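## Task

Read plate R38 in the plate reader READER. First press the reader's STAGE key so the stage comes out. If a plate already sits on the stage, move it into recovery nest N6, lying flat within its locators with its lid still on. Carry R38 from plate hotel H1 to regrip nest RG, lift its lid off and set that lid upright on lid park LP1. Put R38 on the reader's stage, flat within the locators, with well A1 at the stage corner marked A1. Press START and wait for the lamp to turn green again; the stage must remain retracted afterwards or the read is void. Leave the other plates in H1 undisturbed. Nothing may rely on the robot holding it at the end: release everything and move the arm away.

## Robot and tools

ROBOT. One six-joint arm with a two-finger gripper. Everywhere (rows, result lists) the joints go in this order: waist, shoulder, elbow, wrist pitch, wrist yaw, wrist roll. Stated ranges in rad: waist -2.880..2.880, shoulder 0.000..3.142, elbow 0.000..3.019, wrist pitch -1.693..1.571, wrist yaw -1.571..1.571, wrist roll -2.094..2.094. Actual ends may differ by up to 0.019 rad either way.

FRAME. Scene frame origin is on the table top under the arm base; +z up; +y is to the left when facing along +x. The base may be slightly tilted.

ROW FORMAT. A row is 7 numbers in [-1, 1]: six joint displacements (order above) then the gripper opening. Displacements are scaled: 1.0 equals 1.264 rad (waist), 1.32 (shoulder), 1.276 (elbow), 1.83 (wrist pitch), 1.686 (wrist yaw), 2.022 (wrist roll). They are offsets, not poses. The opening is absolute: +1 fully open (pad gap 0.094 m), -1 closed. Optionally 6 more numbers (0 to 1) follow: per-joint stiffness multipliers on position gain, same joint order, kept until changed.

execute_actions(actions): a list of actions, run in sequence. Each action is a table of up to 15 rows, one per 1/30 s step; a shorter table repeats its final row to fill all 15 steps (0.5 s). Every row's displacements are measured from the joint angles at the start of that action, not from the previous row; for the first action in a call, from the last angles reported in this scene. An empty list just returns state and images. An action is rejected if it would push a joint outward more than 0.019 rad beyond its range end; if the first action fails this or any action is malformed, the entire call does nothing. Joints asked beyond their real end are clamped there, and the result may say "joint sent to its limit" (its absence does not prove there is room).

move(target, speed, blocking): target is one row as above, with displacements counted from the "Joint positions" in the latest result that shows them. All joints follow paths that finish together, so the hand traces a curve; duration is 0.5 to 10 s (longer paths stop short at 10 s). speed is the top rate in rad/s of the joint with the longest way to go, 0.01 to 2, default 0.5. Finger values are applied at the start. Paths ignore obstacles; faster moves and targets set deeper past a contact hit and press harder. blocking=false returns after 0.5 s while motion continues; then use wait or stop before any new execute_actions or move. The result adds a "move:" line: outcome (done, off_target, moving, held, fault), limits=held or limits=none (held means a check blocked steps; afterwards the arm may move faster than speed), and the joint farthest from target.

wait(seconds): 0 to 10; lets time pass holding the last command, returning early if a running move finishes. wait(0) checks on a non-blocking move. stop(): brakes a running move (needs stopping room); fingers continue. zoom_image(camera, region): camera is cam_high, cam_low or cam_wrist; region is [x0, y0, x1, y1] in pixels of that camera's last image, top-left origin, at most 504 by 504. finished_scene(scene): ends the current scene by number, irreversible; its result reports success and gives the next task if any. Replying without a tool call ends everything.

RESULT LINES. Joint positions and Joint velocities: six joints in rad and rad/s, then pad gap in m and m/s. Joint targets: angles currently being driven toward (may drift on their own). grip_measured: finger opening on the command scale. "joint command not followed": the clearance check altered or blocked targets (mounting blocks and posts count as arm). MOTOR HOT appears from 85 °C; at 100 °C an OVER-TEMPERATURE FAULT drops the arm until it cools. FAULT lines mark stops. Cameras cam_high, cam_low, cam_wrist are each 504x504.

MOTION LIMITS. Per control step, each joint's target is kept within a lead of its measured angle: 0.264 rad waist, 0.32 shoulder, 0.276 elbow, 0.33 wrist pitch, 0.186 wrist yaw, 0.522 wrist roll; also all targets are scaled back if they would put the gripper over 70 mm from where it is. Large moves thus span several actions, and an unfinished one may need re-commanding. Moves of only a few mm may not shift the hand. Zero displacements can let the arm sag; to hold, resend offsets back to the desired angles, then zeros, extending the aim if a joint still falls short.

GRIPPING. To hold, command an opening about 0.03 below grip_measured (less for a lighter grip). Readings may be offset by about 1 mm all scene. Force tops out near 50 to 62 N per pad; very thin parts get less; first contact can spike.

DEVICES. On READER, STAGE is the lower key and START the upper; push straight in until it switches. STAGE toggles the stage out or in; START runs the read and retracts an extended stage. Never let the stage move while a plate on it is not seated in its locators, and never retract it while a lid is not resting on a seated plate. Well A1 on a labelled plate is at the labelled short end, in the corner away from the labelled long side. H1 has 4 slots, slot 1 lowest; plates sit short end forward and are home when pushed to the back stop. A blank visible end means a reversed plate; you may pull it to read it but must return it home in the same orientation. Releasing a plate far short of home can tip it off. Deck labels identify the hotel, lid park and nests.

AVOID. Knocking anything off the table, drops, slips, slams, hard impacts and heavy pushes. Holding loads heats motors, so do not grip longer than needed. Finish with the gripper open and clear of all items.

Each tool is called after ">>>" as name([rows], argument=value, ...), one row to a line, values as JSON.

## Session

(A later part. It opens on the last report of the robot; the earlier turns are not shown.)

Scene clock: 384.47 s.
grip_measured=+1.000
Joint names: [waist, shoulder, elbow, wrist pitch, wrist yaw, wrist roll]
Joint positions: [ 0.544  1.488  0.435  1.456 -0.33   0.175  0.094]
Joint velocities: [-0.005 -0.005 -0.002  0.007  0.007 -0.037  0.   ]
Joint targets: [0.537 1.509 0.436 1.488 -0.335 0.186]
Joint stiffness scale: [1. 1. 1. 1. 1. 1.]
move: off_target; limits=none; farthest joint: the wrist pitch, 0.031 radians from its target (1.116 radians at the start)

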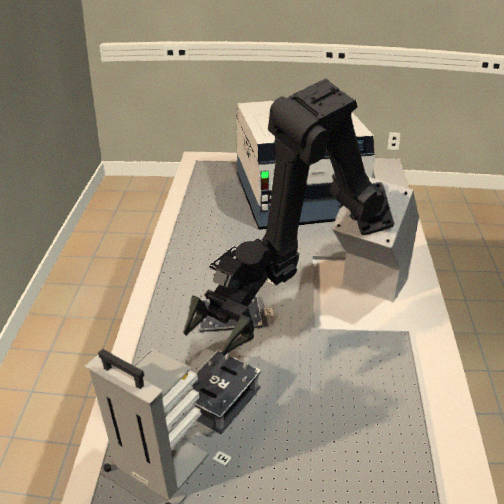

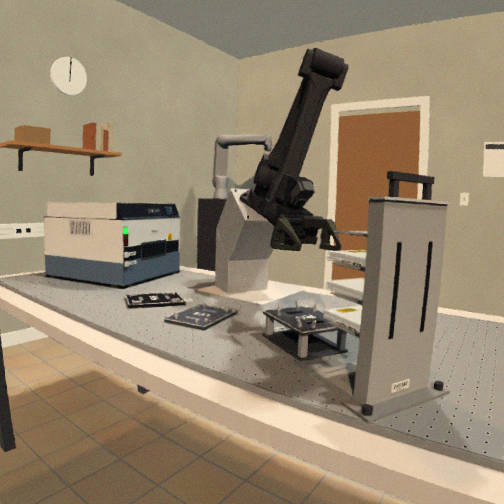

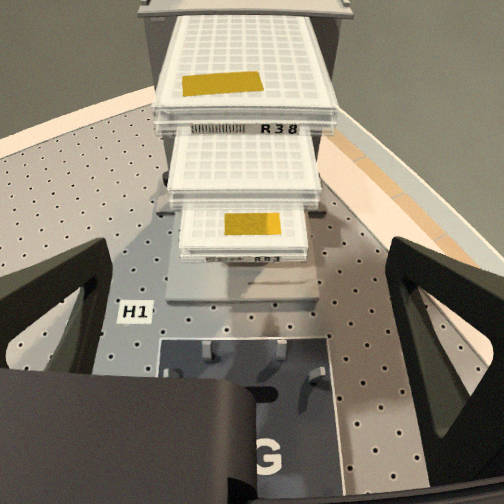

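>>> move(target=[-0.4636, 0.3121, 0.1034, -0.31, 0.7847, 0.6652, 1], speed=0.9)

Scene clock: 506.90 s.
grip_measured=+1.000
Joint names: [waist, shoulder, elbow, wrist pitch, wrist yaw, wrist roll]
Joint positions: [-0.039  1.883  0.562  0.908  0.988  1.509  0.094]
Joint velocities: [ 0.005  0.005  0.007  0.007 -0.007  0.037  0.   ]
Joint targets: [-0.042 1.900 0.567 0.889 0.992 1.520]
Joint stiffness scale: [1. 1. 1. 1. 1. 1.]
move: done; limits=none; farthest joint: the wrist pitch, 0.019 radians from its target (0.568 radians at the start)

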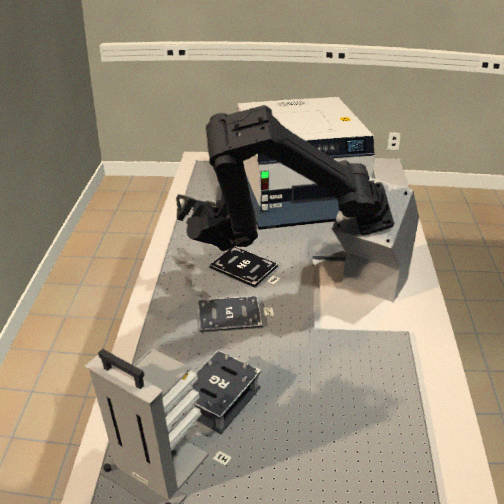

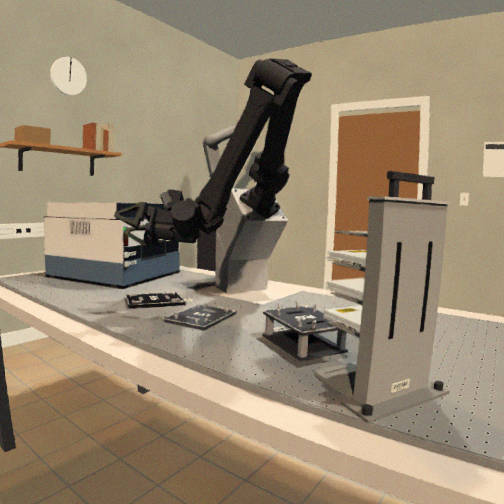

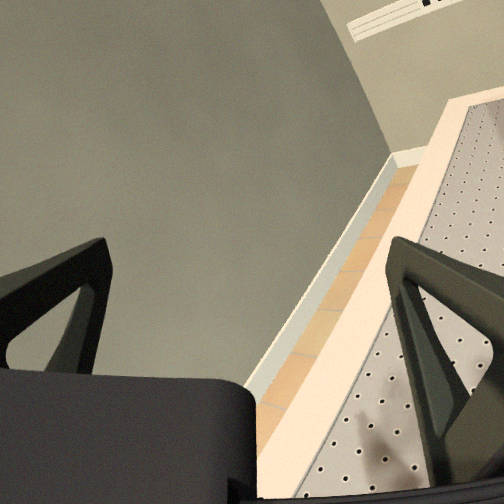

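>>> execute_actions(actions=[])

Scene clock: 529.67 s.
grip_measured=+1.000
Joint names: [waist, shoulder, elbow, wrist pitch, wrist yaw, wrist roll]
Joint positions: [-0.039  1.883  0.562  0.908  0.988  1.509  0.094]
Joint velocities: [-0.005 -0.005 -0.007 -0.002 -0.066  0.066  0.   ]
Joint targets: [-0.042 1.900 0.567 0.889 0.992 1.520]
Joint stiffness scale: [1. 1. 1. 1. 1. 1.]

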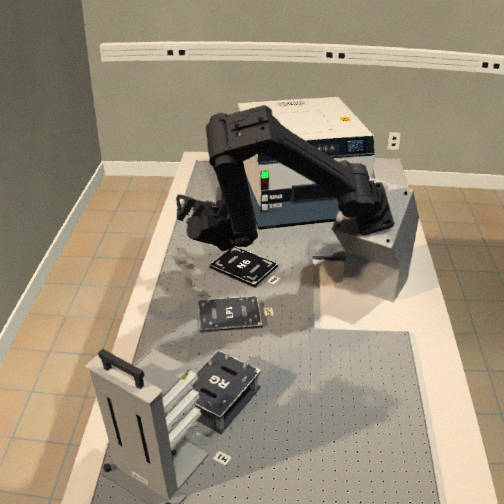

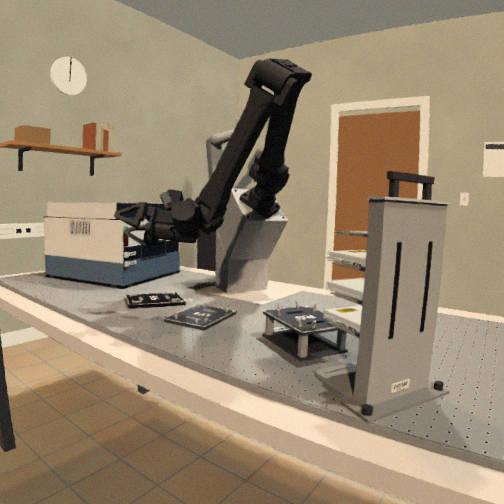

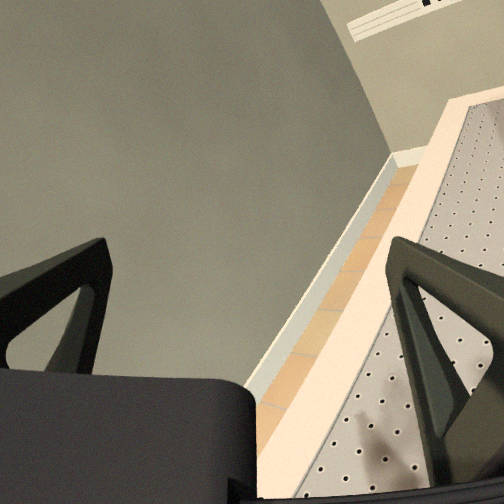

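>>> move(target=[-0.002, 0.505, 0.004, 0, 0.003, 0.005, 1], speed=0.5)

Scene clock: 541.20 s.
grip_measured=+1.000
Joint names: [waist, shoulder, elbow, wrist pitch, wrist yaw, wrist roll]
Joint positions: [-0.039  2.544  0.565  0.908  0.989  1.509  0.094]
Joint velocities: [-0.015 -0.005  0.012 -0.007  0.081 -0.037  0.   ]
Joint targets: [-0.041 2.549 0.568 0.908 0.993 1.519]
Joint stiffness scale: [1. 1. 1. 1. 1. 1.]
move: done; limits=none; farthest joint: the wrist roll, 0.010 radians from its target (0.010 radians at the start)

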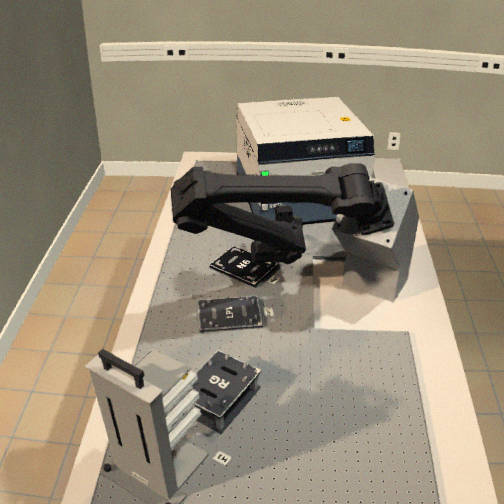

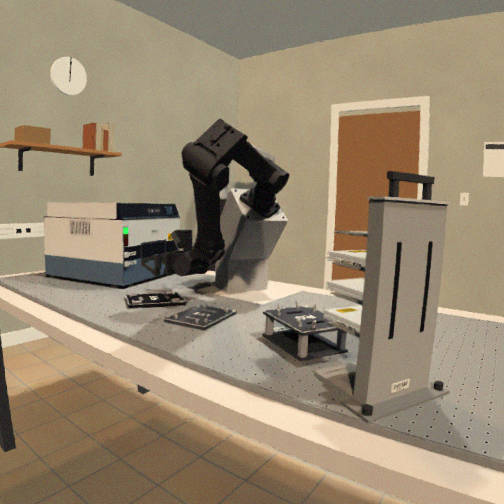

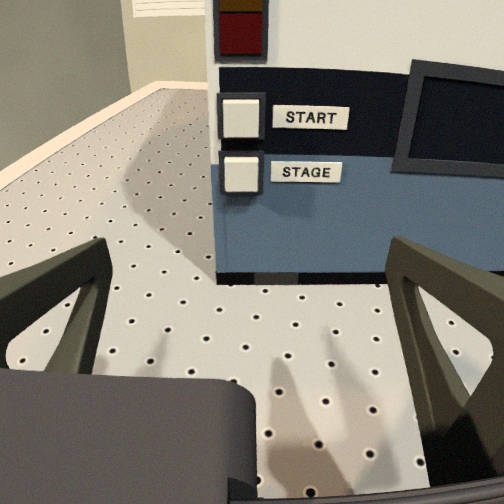

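>>> zoom_image(camera="cam_wrist", region=[190, 70, 370, 250])

>>> zoom_image(camera="cam_wrist", region=[100, 260, 400, 480])

Region (190, 70, 370, 250) of cam_wrist's 504x504 image, scaled by 2.800, with more detail than that image has.

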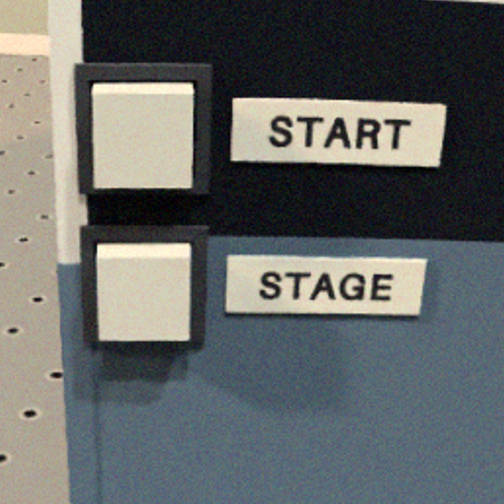

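Region (100, 260, 400, 480) of cam_wrist's 504x504 image, scaled by 1.680, with more detail than that image has; it fills the top 370 rows of this view, and the rest is white.

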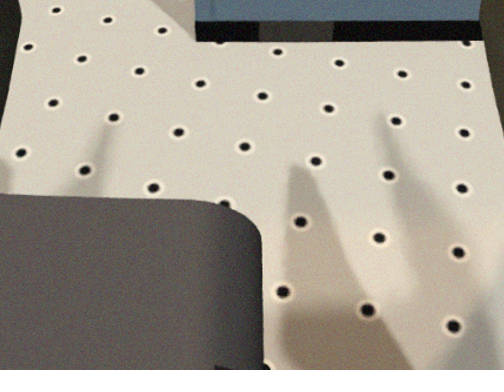

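>>> move(target=[-0.124, 0.108, 0.12, 0.097, -0.047, -0.109, -1], speed=0.3)

Scene clock: 616.87 s.
grip_measured=-0.988
Joint names: [waist, shoulder, elbow, wrist pitch, wrist yaw, wrist roll]
Joint positions: [-0.186  2.666  0.716  1.062  0.914  1.3    0.001]
Joint velocities: [-0.015 -0.005  0.017 -0.012  0.037 -0.066 -0.   ]
Joint targets: [-0.196 2.686 0.718 1.085 0.910 1.289]
Joint stiffness scale: [1. 1. 1. 1. 1. 1.]
move: off_target; limits=none; farthest joint: the wrist pitch, 0.023 radians from its target (0.178 radians at the start)

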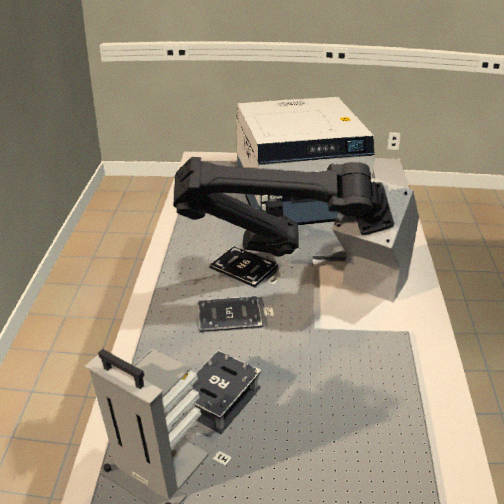

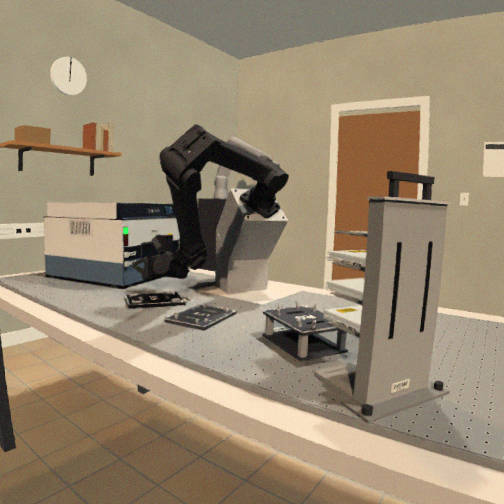

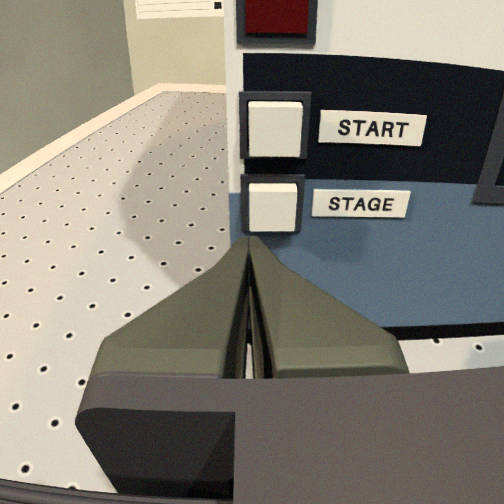

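>>> zoom_image(camera="cam_wrist", region=[200, 80, 380, 260])

Region (200, 80, 380, 260) of cam_wrist's 504x504 image, scaled by 2.800, with more detail than that image has.

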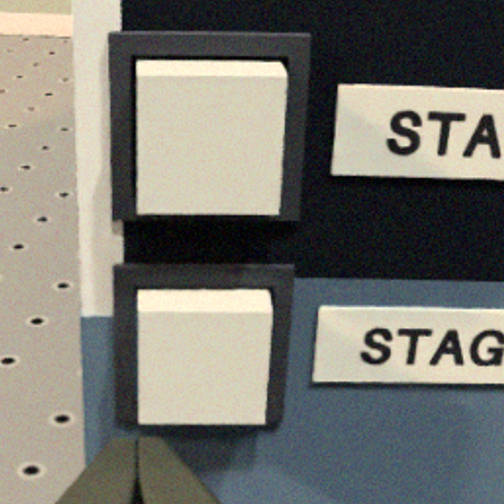

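>>> move(target=[-0.0448, 0.0484, 0.0201, 0.0441, -0.0178, -0.0317, -1], speed=0.15)

Scene clock: 647.50 s.
grip_measured=-0.988
Joint names: [waist, shoulder, elbow, wrist pitch, wrist yaw, wrist roll]
Joint positions: [-0.23   2.71   0.738  1.119  0.888  1.247  0.001]
Joint velocities: [-0.005  0.005  0.027  0.007 -0.022 -0.051  0.001]
Joint targets: [-0.242 2.729 0.742 1.143 0.884 1.236]
Joint stiffness scale: [1. 1. 1. 1. 1. 1.]
move: off_target; limits=none; farthest joint: the wrist pitch, 0.023 radians from its target (0.080 radians at the start)

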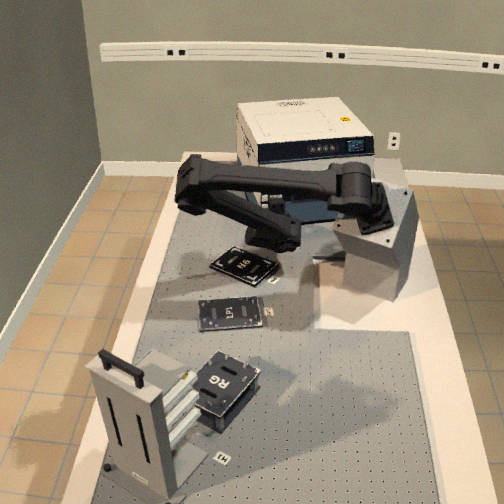

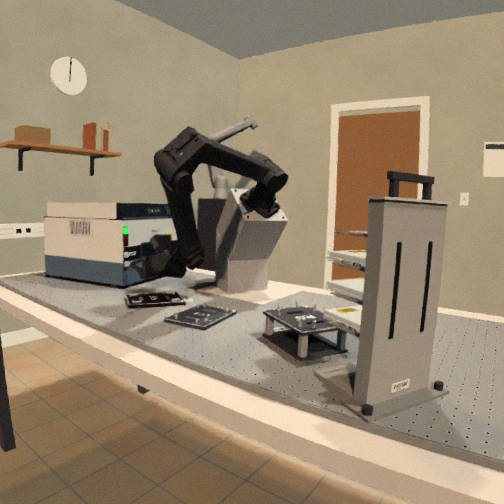

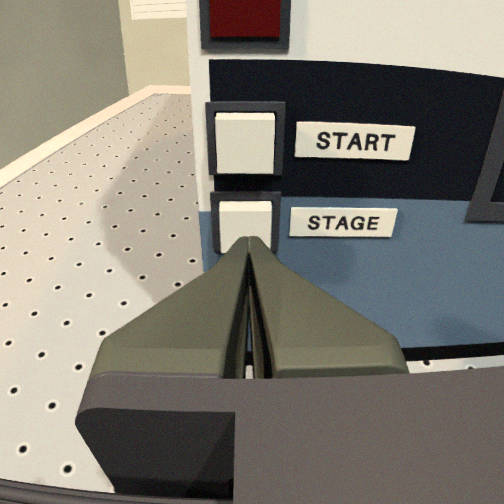

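>>> move(target=[-0.0363, 0.0272, 0.0231, 0.0249, -0.0148, -0.0235, -1], speed=0.05)

Scene clock: 661.33 s.
grip_measured=-0.988
Joint names: [waist, shoulder, elbow, wrist pitch, wrist yaw, wrist roll]
Joint positions: [-0.26   2.724  0.763  1.141  0.868  1.21   0.001]
Joint velocities: [ 0.015 -0.005 -0.012 -0.012 -0.037  0.081 -0.   ]
Joint targets: [-0.275 2.747 0.767 1.165 0.864 1.199]
Joint stiffness scale: [1. 1. 1. 1. 1. 1.]
move: off_target; limits=none; farthest joint: the wrist pitch, 0.024 radians from its target (0.045 radians at the start)

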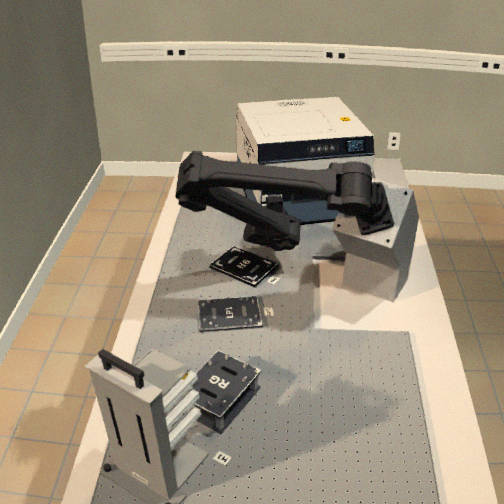

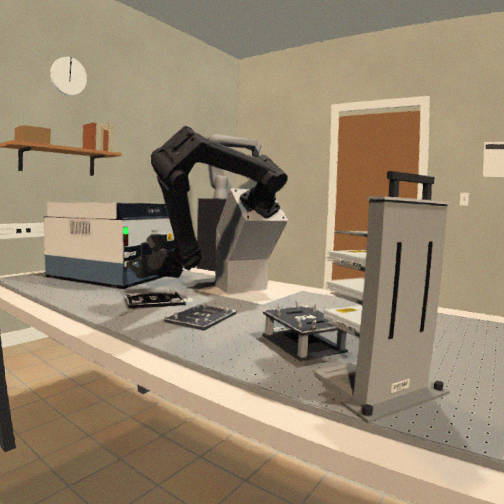

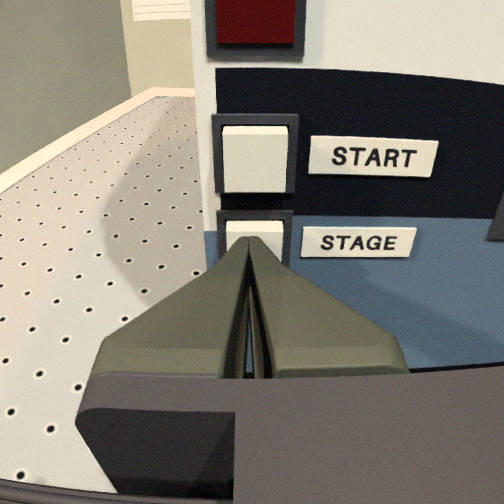

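>>> zoom_image(camera="cam_wrist", region=[190, 100, 350, 280])

Region (190, 100, 350, 280) of cam_wrist's 504x504 image, scaled by 2.800, with more detail than that image has.

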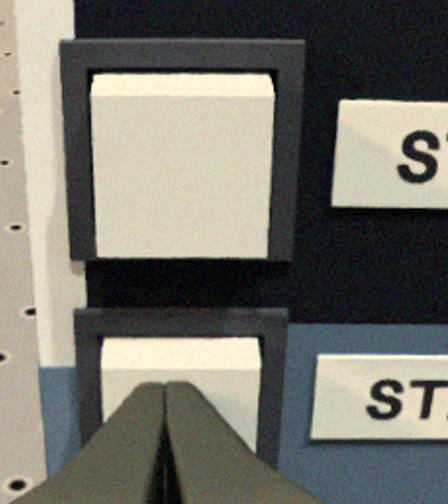

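>>> move(target=[-0.0214, 0.0223, 0.0103, 0.0175, -0.0072, -0.0124, -1], speed=0.05)

Scene clock: 672.10 s.
grip_measured=-0.988
Joint names: [waist, shoulder, elbow, wrist pitch, wrist yaw, wrist roll]
Joint positions: [-0.264  2.728  0.766  1.15   0.863  1.196  0.001]
Joint velocities: [-0.005 -0.005 -0.007  0.002  0.007 -0.051 -0.001]
Joint targets: [-0.287 2.753 0.776 1.173 0.856 1.185]
Joint stiffness scale: [1. 1. 1. 1. 1. 1.]
move: off_target; limits=none; farthest joint: the shoulder, 0.026 radians from its target (0.030 radians at the start)

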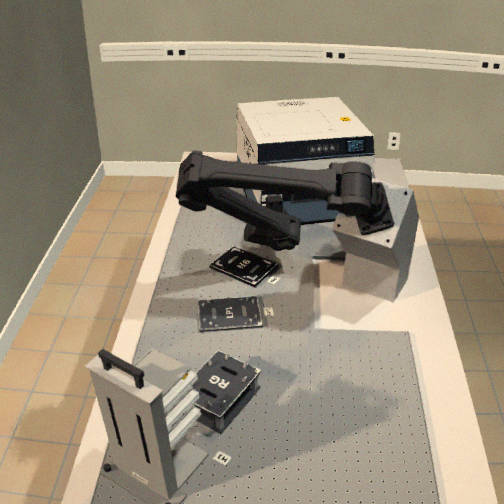

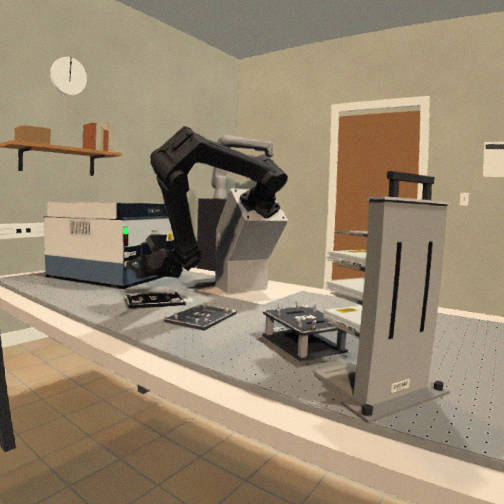

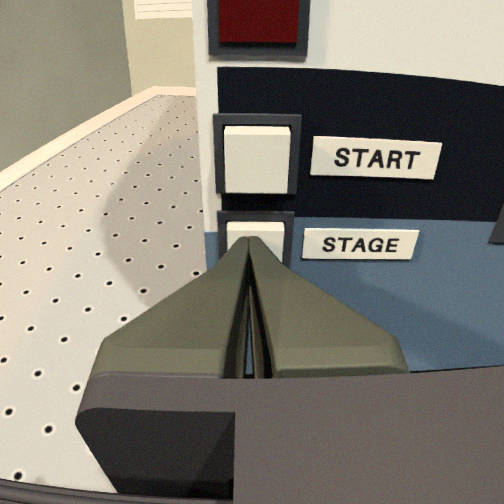

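>>> move(target=[-0.0301, 0.025, 0.0165, 0.0126, -0.0042, -0.0054, -1], speed=0.05)

Scene clock: 677.10 s.
grip_measured=-0.988
Joint names: [waist, shoulder, elbow, wrist pitch, wrist yaw, wrist roll]
Joint positions: [-0.27   2.733  0.774  1.154  0.862  1.195  0.001]
Joint velocities: [-0.005 -0.024 -0.002 -0.012 -0.007  0.022 -0.   ]
Joint targets: [-0.302 2.761 0.788 1.173 0.855 1.185]
Joint stiffness scale: [1. 1. 1. 1. 1. 1.]
move: off_target; limits=none; farthest joint: the waist, 0.032 radians from its target (0.038 radians at the start)

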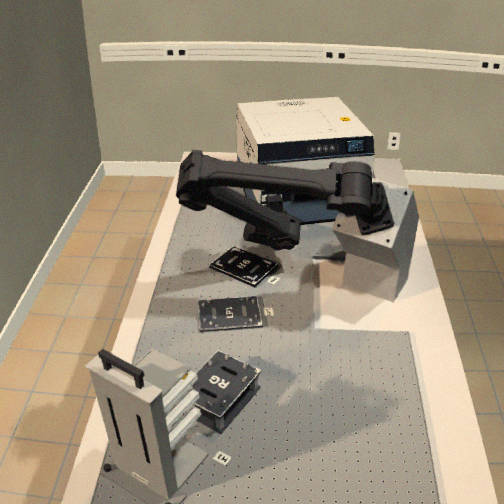

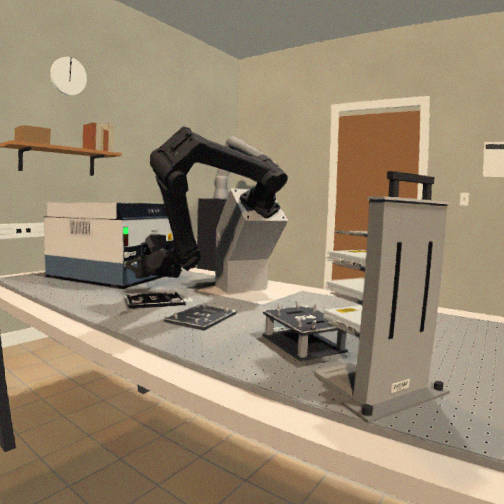

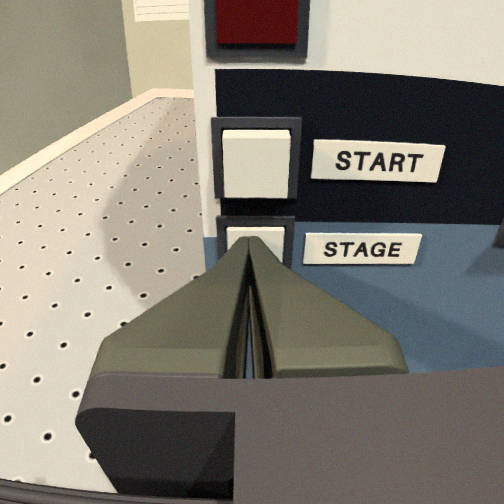

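>>> wait(seconds=1)

Scene clock: 679.33 s.
grip_measured=-0.988
Joint names: [waist, shoulder, elbow, wrist pitch, wrist yaw, wrist roll]
Joint positions: [-0.27   2.733  0.774  1.154  0.862  1.195  0.001]
Joint velocities: [-0.005 -0.015 -0.007  0.002  0.007 -0.037  0.   ]
Joint targets: [-0.302 2.761 0.788 1.173 0.855 1.185]
Joint stiffness scale: [1. 1. 1. 1. 1. 1.]
wait: 1.00 s; at rest from the start

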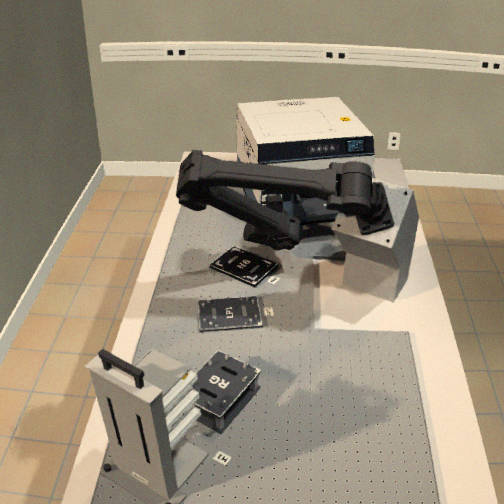

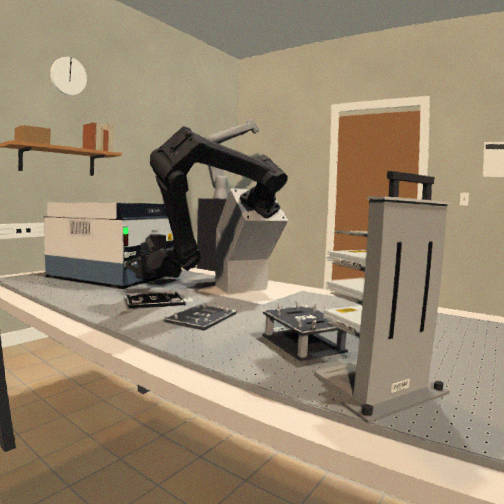

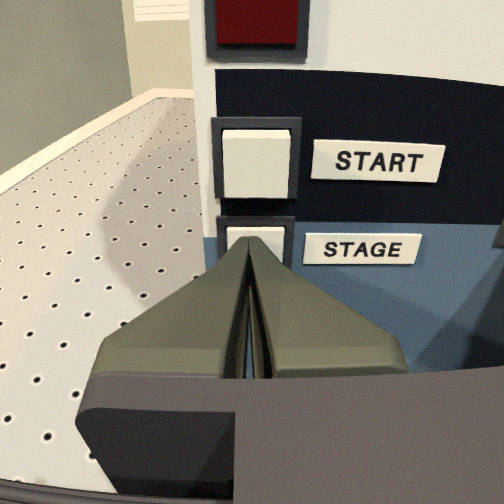

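>>> move(target=[0.183, -0.143, -0.164, -0.134, 0.075, 0.155, -1], speed=0.4)

Scene clock: 697.23 s.
grip_measured=-0.988
Joint names: [waist, shoulder, elbow, wrist pitch, wrist yaw, wrist roll]
Joint positions: [-0.046  2.562  0.59   0.927  0.985  1.497  0.001]
Joint velocities: [-0.005 -0.005 -0.027 -0.002  0.066 -0.037 -0.   ]
Joint targets: [-0.039 2.544 0.565 0.909 0.989 1.508]
Joint stiffness scale: [1. 1. 1. 1. 1. 1.]
move: off_target; limits=none; farthest joint: the elbow, 0.025 radians from its target (0.209 radians at the start)

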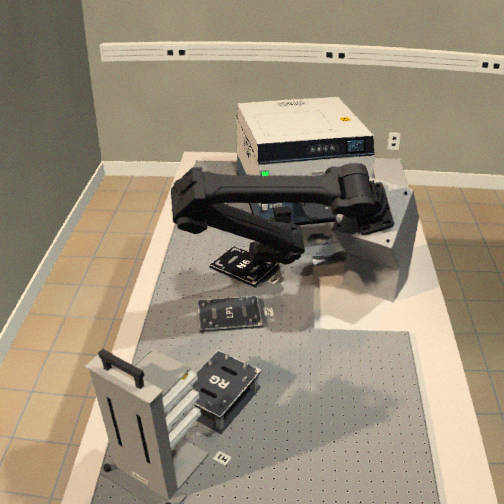

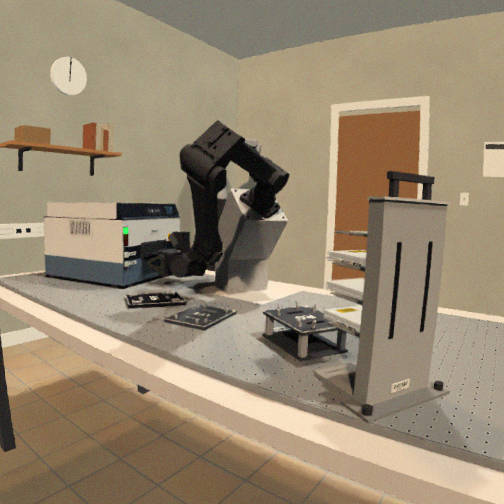

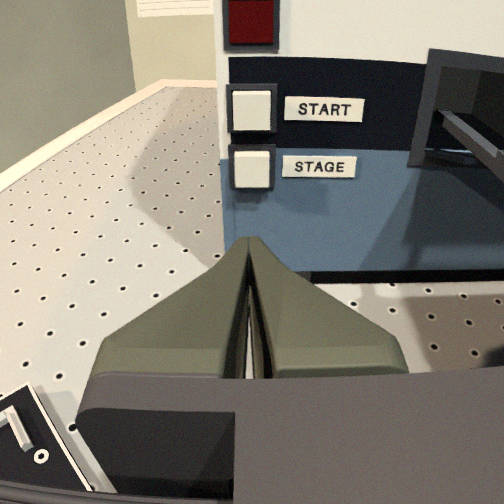

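>>> zoom_image(camera="cam_high", region=[240, 170, 400, 290])

Region (240, 170, 400, 290) of cam_high's 504x504 image, scaled by 3.150, with more detail than that image has; it fills the top 378 rows of this view, and the rest is white.

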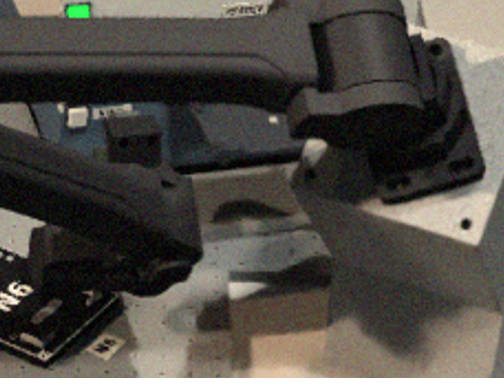

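>>> move(target=[0, -0.58, 0, 0, 0, 0, -1], speed=0.8)

>>> move(target=[-1.0, 0, 0.008, -0.73, -0.47, 0, 1], speed=0.8)

Scene clock: 749.40 s.
grip_measured=-0.988
Joint names: [waist, shoulder, elbow, wrist pitch, wrist yaw, wrist roll]
Joint positions: [-0.046  1.791  0.589  0.927  0.985  1.498  0.001]
Joint velocities: [-0.015 -0.005 -0.007 -0.017 -0.066 -0.037 -0.001]
Joint targets: [-0.046 1.796 0.590 0.927 0.985 1.497]
Joint stiffness scale: [1. 1. 1. 1. 1. 1.]
move: done; limits=none; farthest joint: the shoulder, 0.005 radians from its target (0.766 radians at the start)

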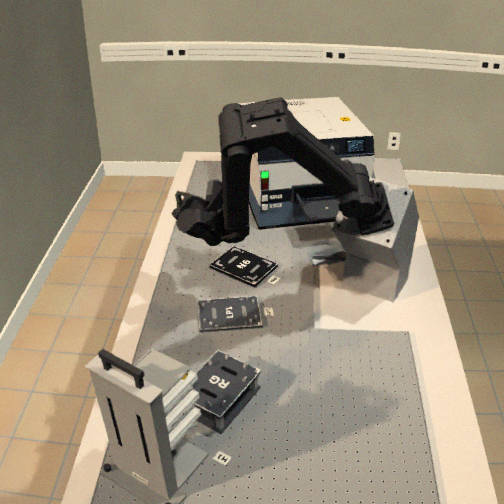

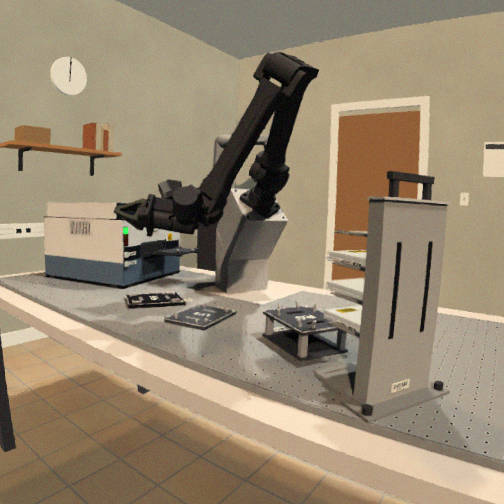

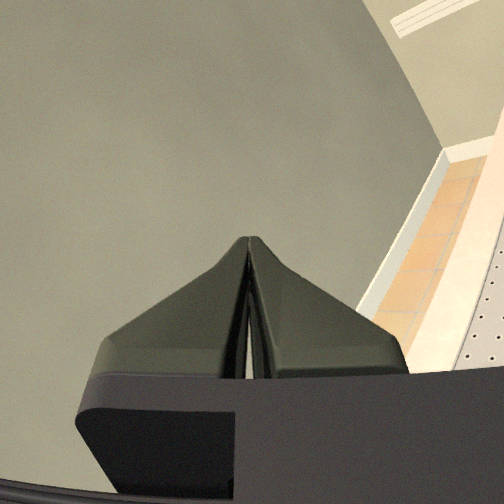

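Scene clock: 751.57 s.
grip_measured=+1.000
Joint names: [waist, shoulder, elbow, wrist pitch, wrist yaw, wrist roll]
Joint positions: [-1.315  1.791  0.589 -0.389  0.196  1.498  0.094]
Joint velocities: [-0.005  0.005 -0.027  0.002 -0.022 -0.051  0.   ]
Joint targets: [-1.310 1.791 0.599 -0.409 0.192 1.498]
Joint stiffness scale: [1. 1. 1. 1. 1. 1.]
move: done; limits=none; farthest joint: the wrist pitch, 0.020 radians from its target (1.336 radians at the start)

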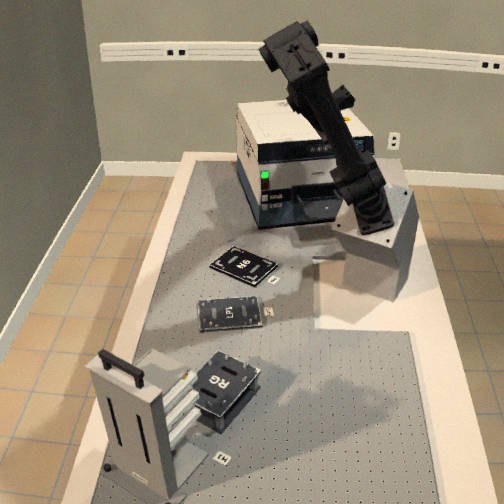

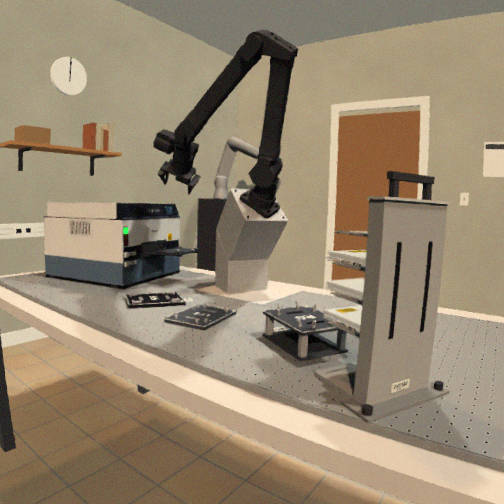

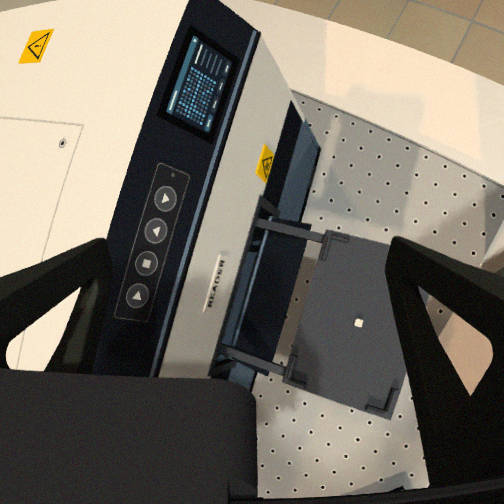

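>>> zoom_image(camera="cam_wrist", region=[200, 180, 460, 440])

Region (200, 180, 460, 440) of cam_wrist's 504x504 image, scaled by 1.938, with more detail than that image has.

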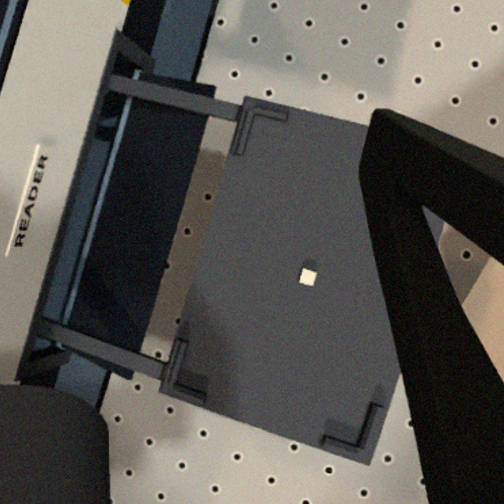

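>>> move(target=[0, 0.2, 0.07, -0.06, -0.28, -0.99, 1], speed=1.5)

Scene clock: 806.00 s.
grip_measured=+1.000
Joint names: [waist, shoulder, elbow, wrist pitch, wrist yaw, wrist roll]
Joint positions: [-1.315  2.034  0.646 -0.48  -0.271 -0.493  0.094]
Joint velocities: [-0.005 -0.005  0.017 -0.007 -0.037 -0.037  0.   ]
Joint targets: [-1.315 2.055 0.679 -0.499 -0.276 -0.504]
Joint stiffness scale: [1. 1. 1. 1. 1. 1.]
move: off_target; limits=none; farthest joint: the elbow, 0.032 radians from its target (0.089 radians at the start)

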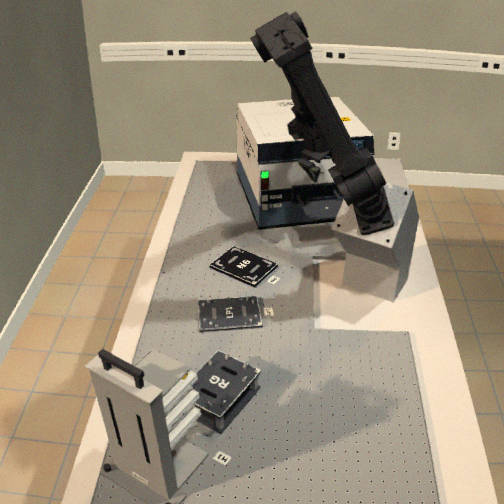

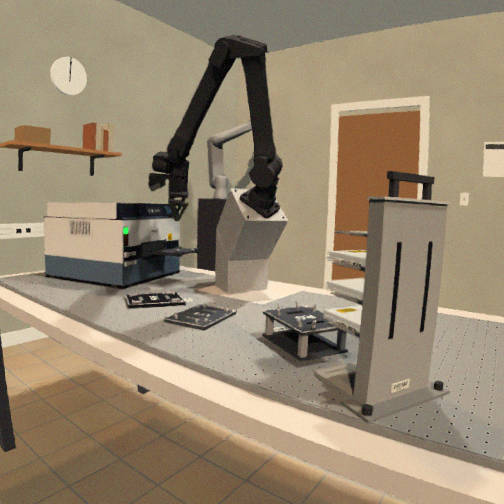

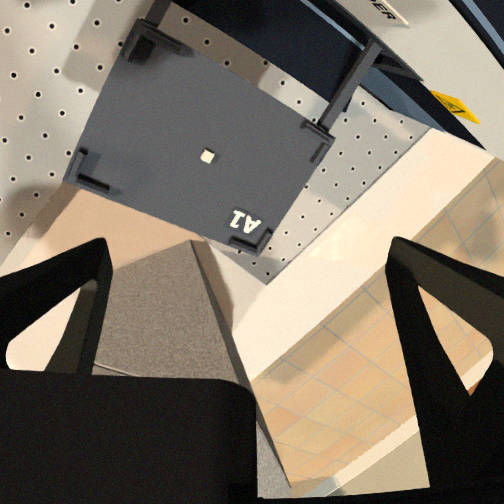

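>>> move(target=[0, 0.1864, 0.1011, -0.0525, -0.1512, -0.544, 1], speed=1.2)

Scene clock: 811.07 s.
grip_measured=+1.000
Joint names: [waist, shoulder, elbow, wrist pitch, wrist yaw, wrist roll]
Joint positions: [-1.315  2.26   0.749 -0.558 -0.521 -1.582  0.094]
Joint velocities: [-0.005 -0.015 -0.017 -0.002 -0.051 -0.051  0.   ]
Joint targets: [-1.315 2.280 0.775 -0.576 -0.526 -1.593]
Joint stiffness scale: [1. 1. 1. 1. 1. 1.]
move: off_target; limits=none; farthest joint: the elbow, 0.026 radians from its target (0.129 radians at the start)

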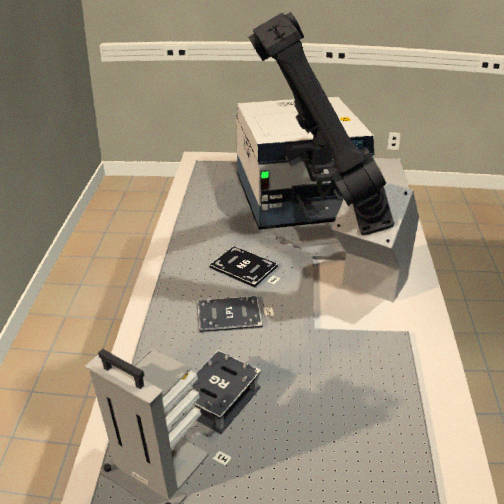

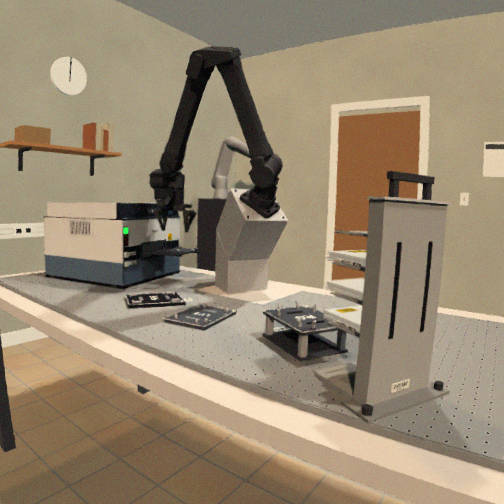

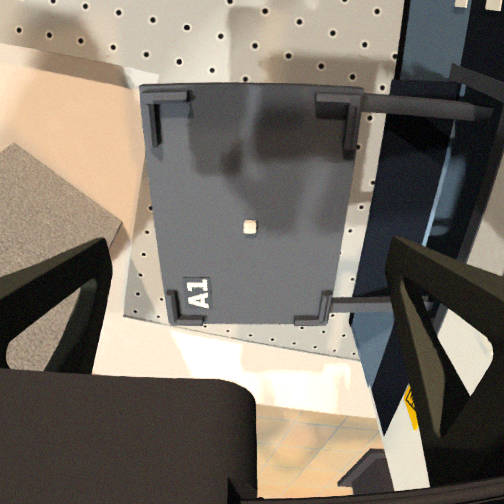

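>>> zoom_image(camera="cam_wrist", region=[125, 70, 385, 210])

>>> zoom_image(camera="cam_wrist", region=[150, 200, 350, 340])

Region (125, 70, 385, 210) of cam_wrist's 504x504 image, scaled by 1.938, with more detail than that image has; it fills the top 271 rows of this view, and the rest is white.

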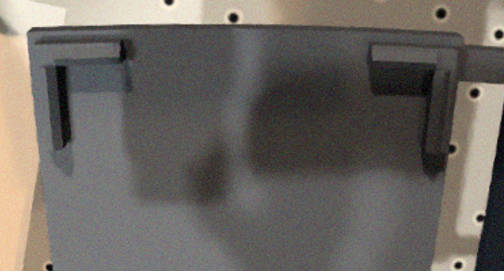

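Region (150, 200, 350, 340) of cam_wrist's 504x504 image, scaled by 2.520, with more detail than that image has; it fills the top 353 rows of this view, and the rest is white.

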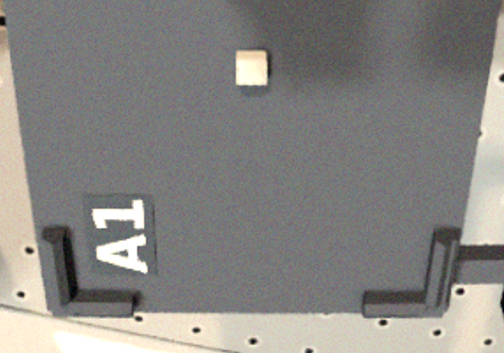

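>>> zoom_image(camera="cam_wrist", region=[100, 0, 410, 200])

>>> zoom_image(camera="cam_wrist", region=[110, 190, 380, 370])

Region (100, 0, 410, 200) of cam_wrist's 504x504 image, scaled by 1.626, with more detail than that image has; it fills the top 325 rows of this view, and the rest is white.

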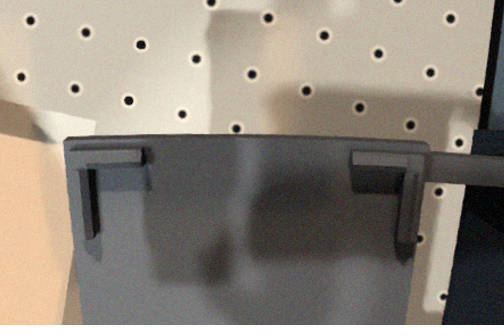

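Region (110, 190, 380, 370) of cam_wrist's 504x504 image, scaled by 1.867, with more detail than that image has.

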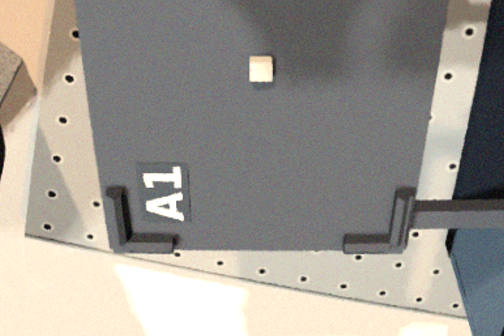

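>>> move(target=[0.803, -0.689, -0.234, 0.196, 0.072, 0.436, 1], speed=0.9)

Scene clock: 933.10 s.
grip_measured=+1.000
Joint names: [waist, shoulder, elbow, wrist pitch, wrist yaw, wrist roll]
Joint positions: [-0.3    1.352  0.454 -0.22  -0.404 -0.711  0.094]
Joint velocities: [-0.005  0.005 -0.037  0.012 -0.037 -0.007  0.   ]
Joint targets: [-0.300 1.350 0.450 -0.199 -0.400 -0.700]
Joint stiffness scale: [1. 1. 1. 1. 1. 1.]
move: off_target; limits=none; farthest joint: the wrist pitch, 0.021 radians from its target (0.359 radians at the start)

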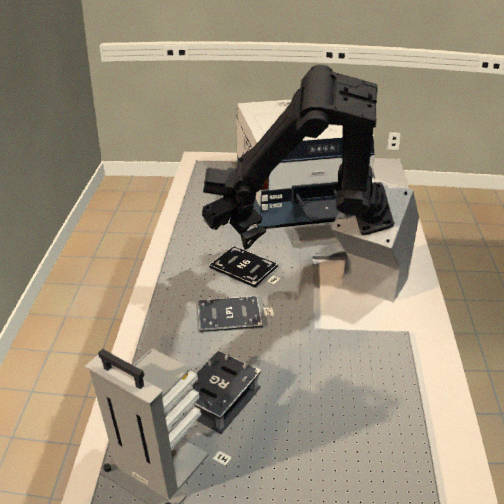

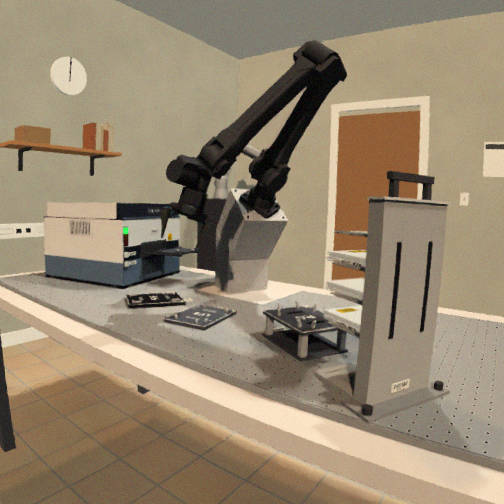

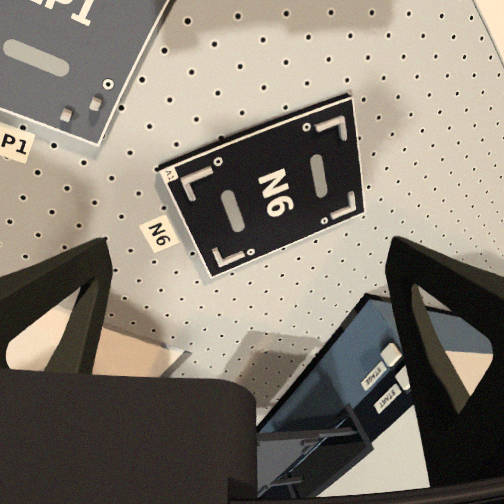

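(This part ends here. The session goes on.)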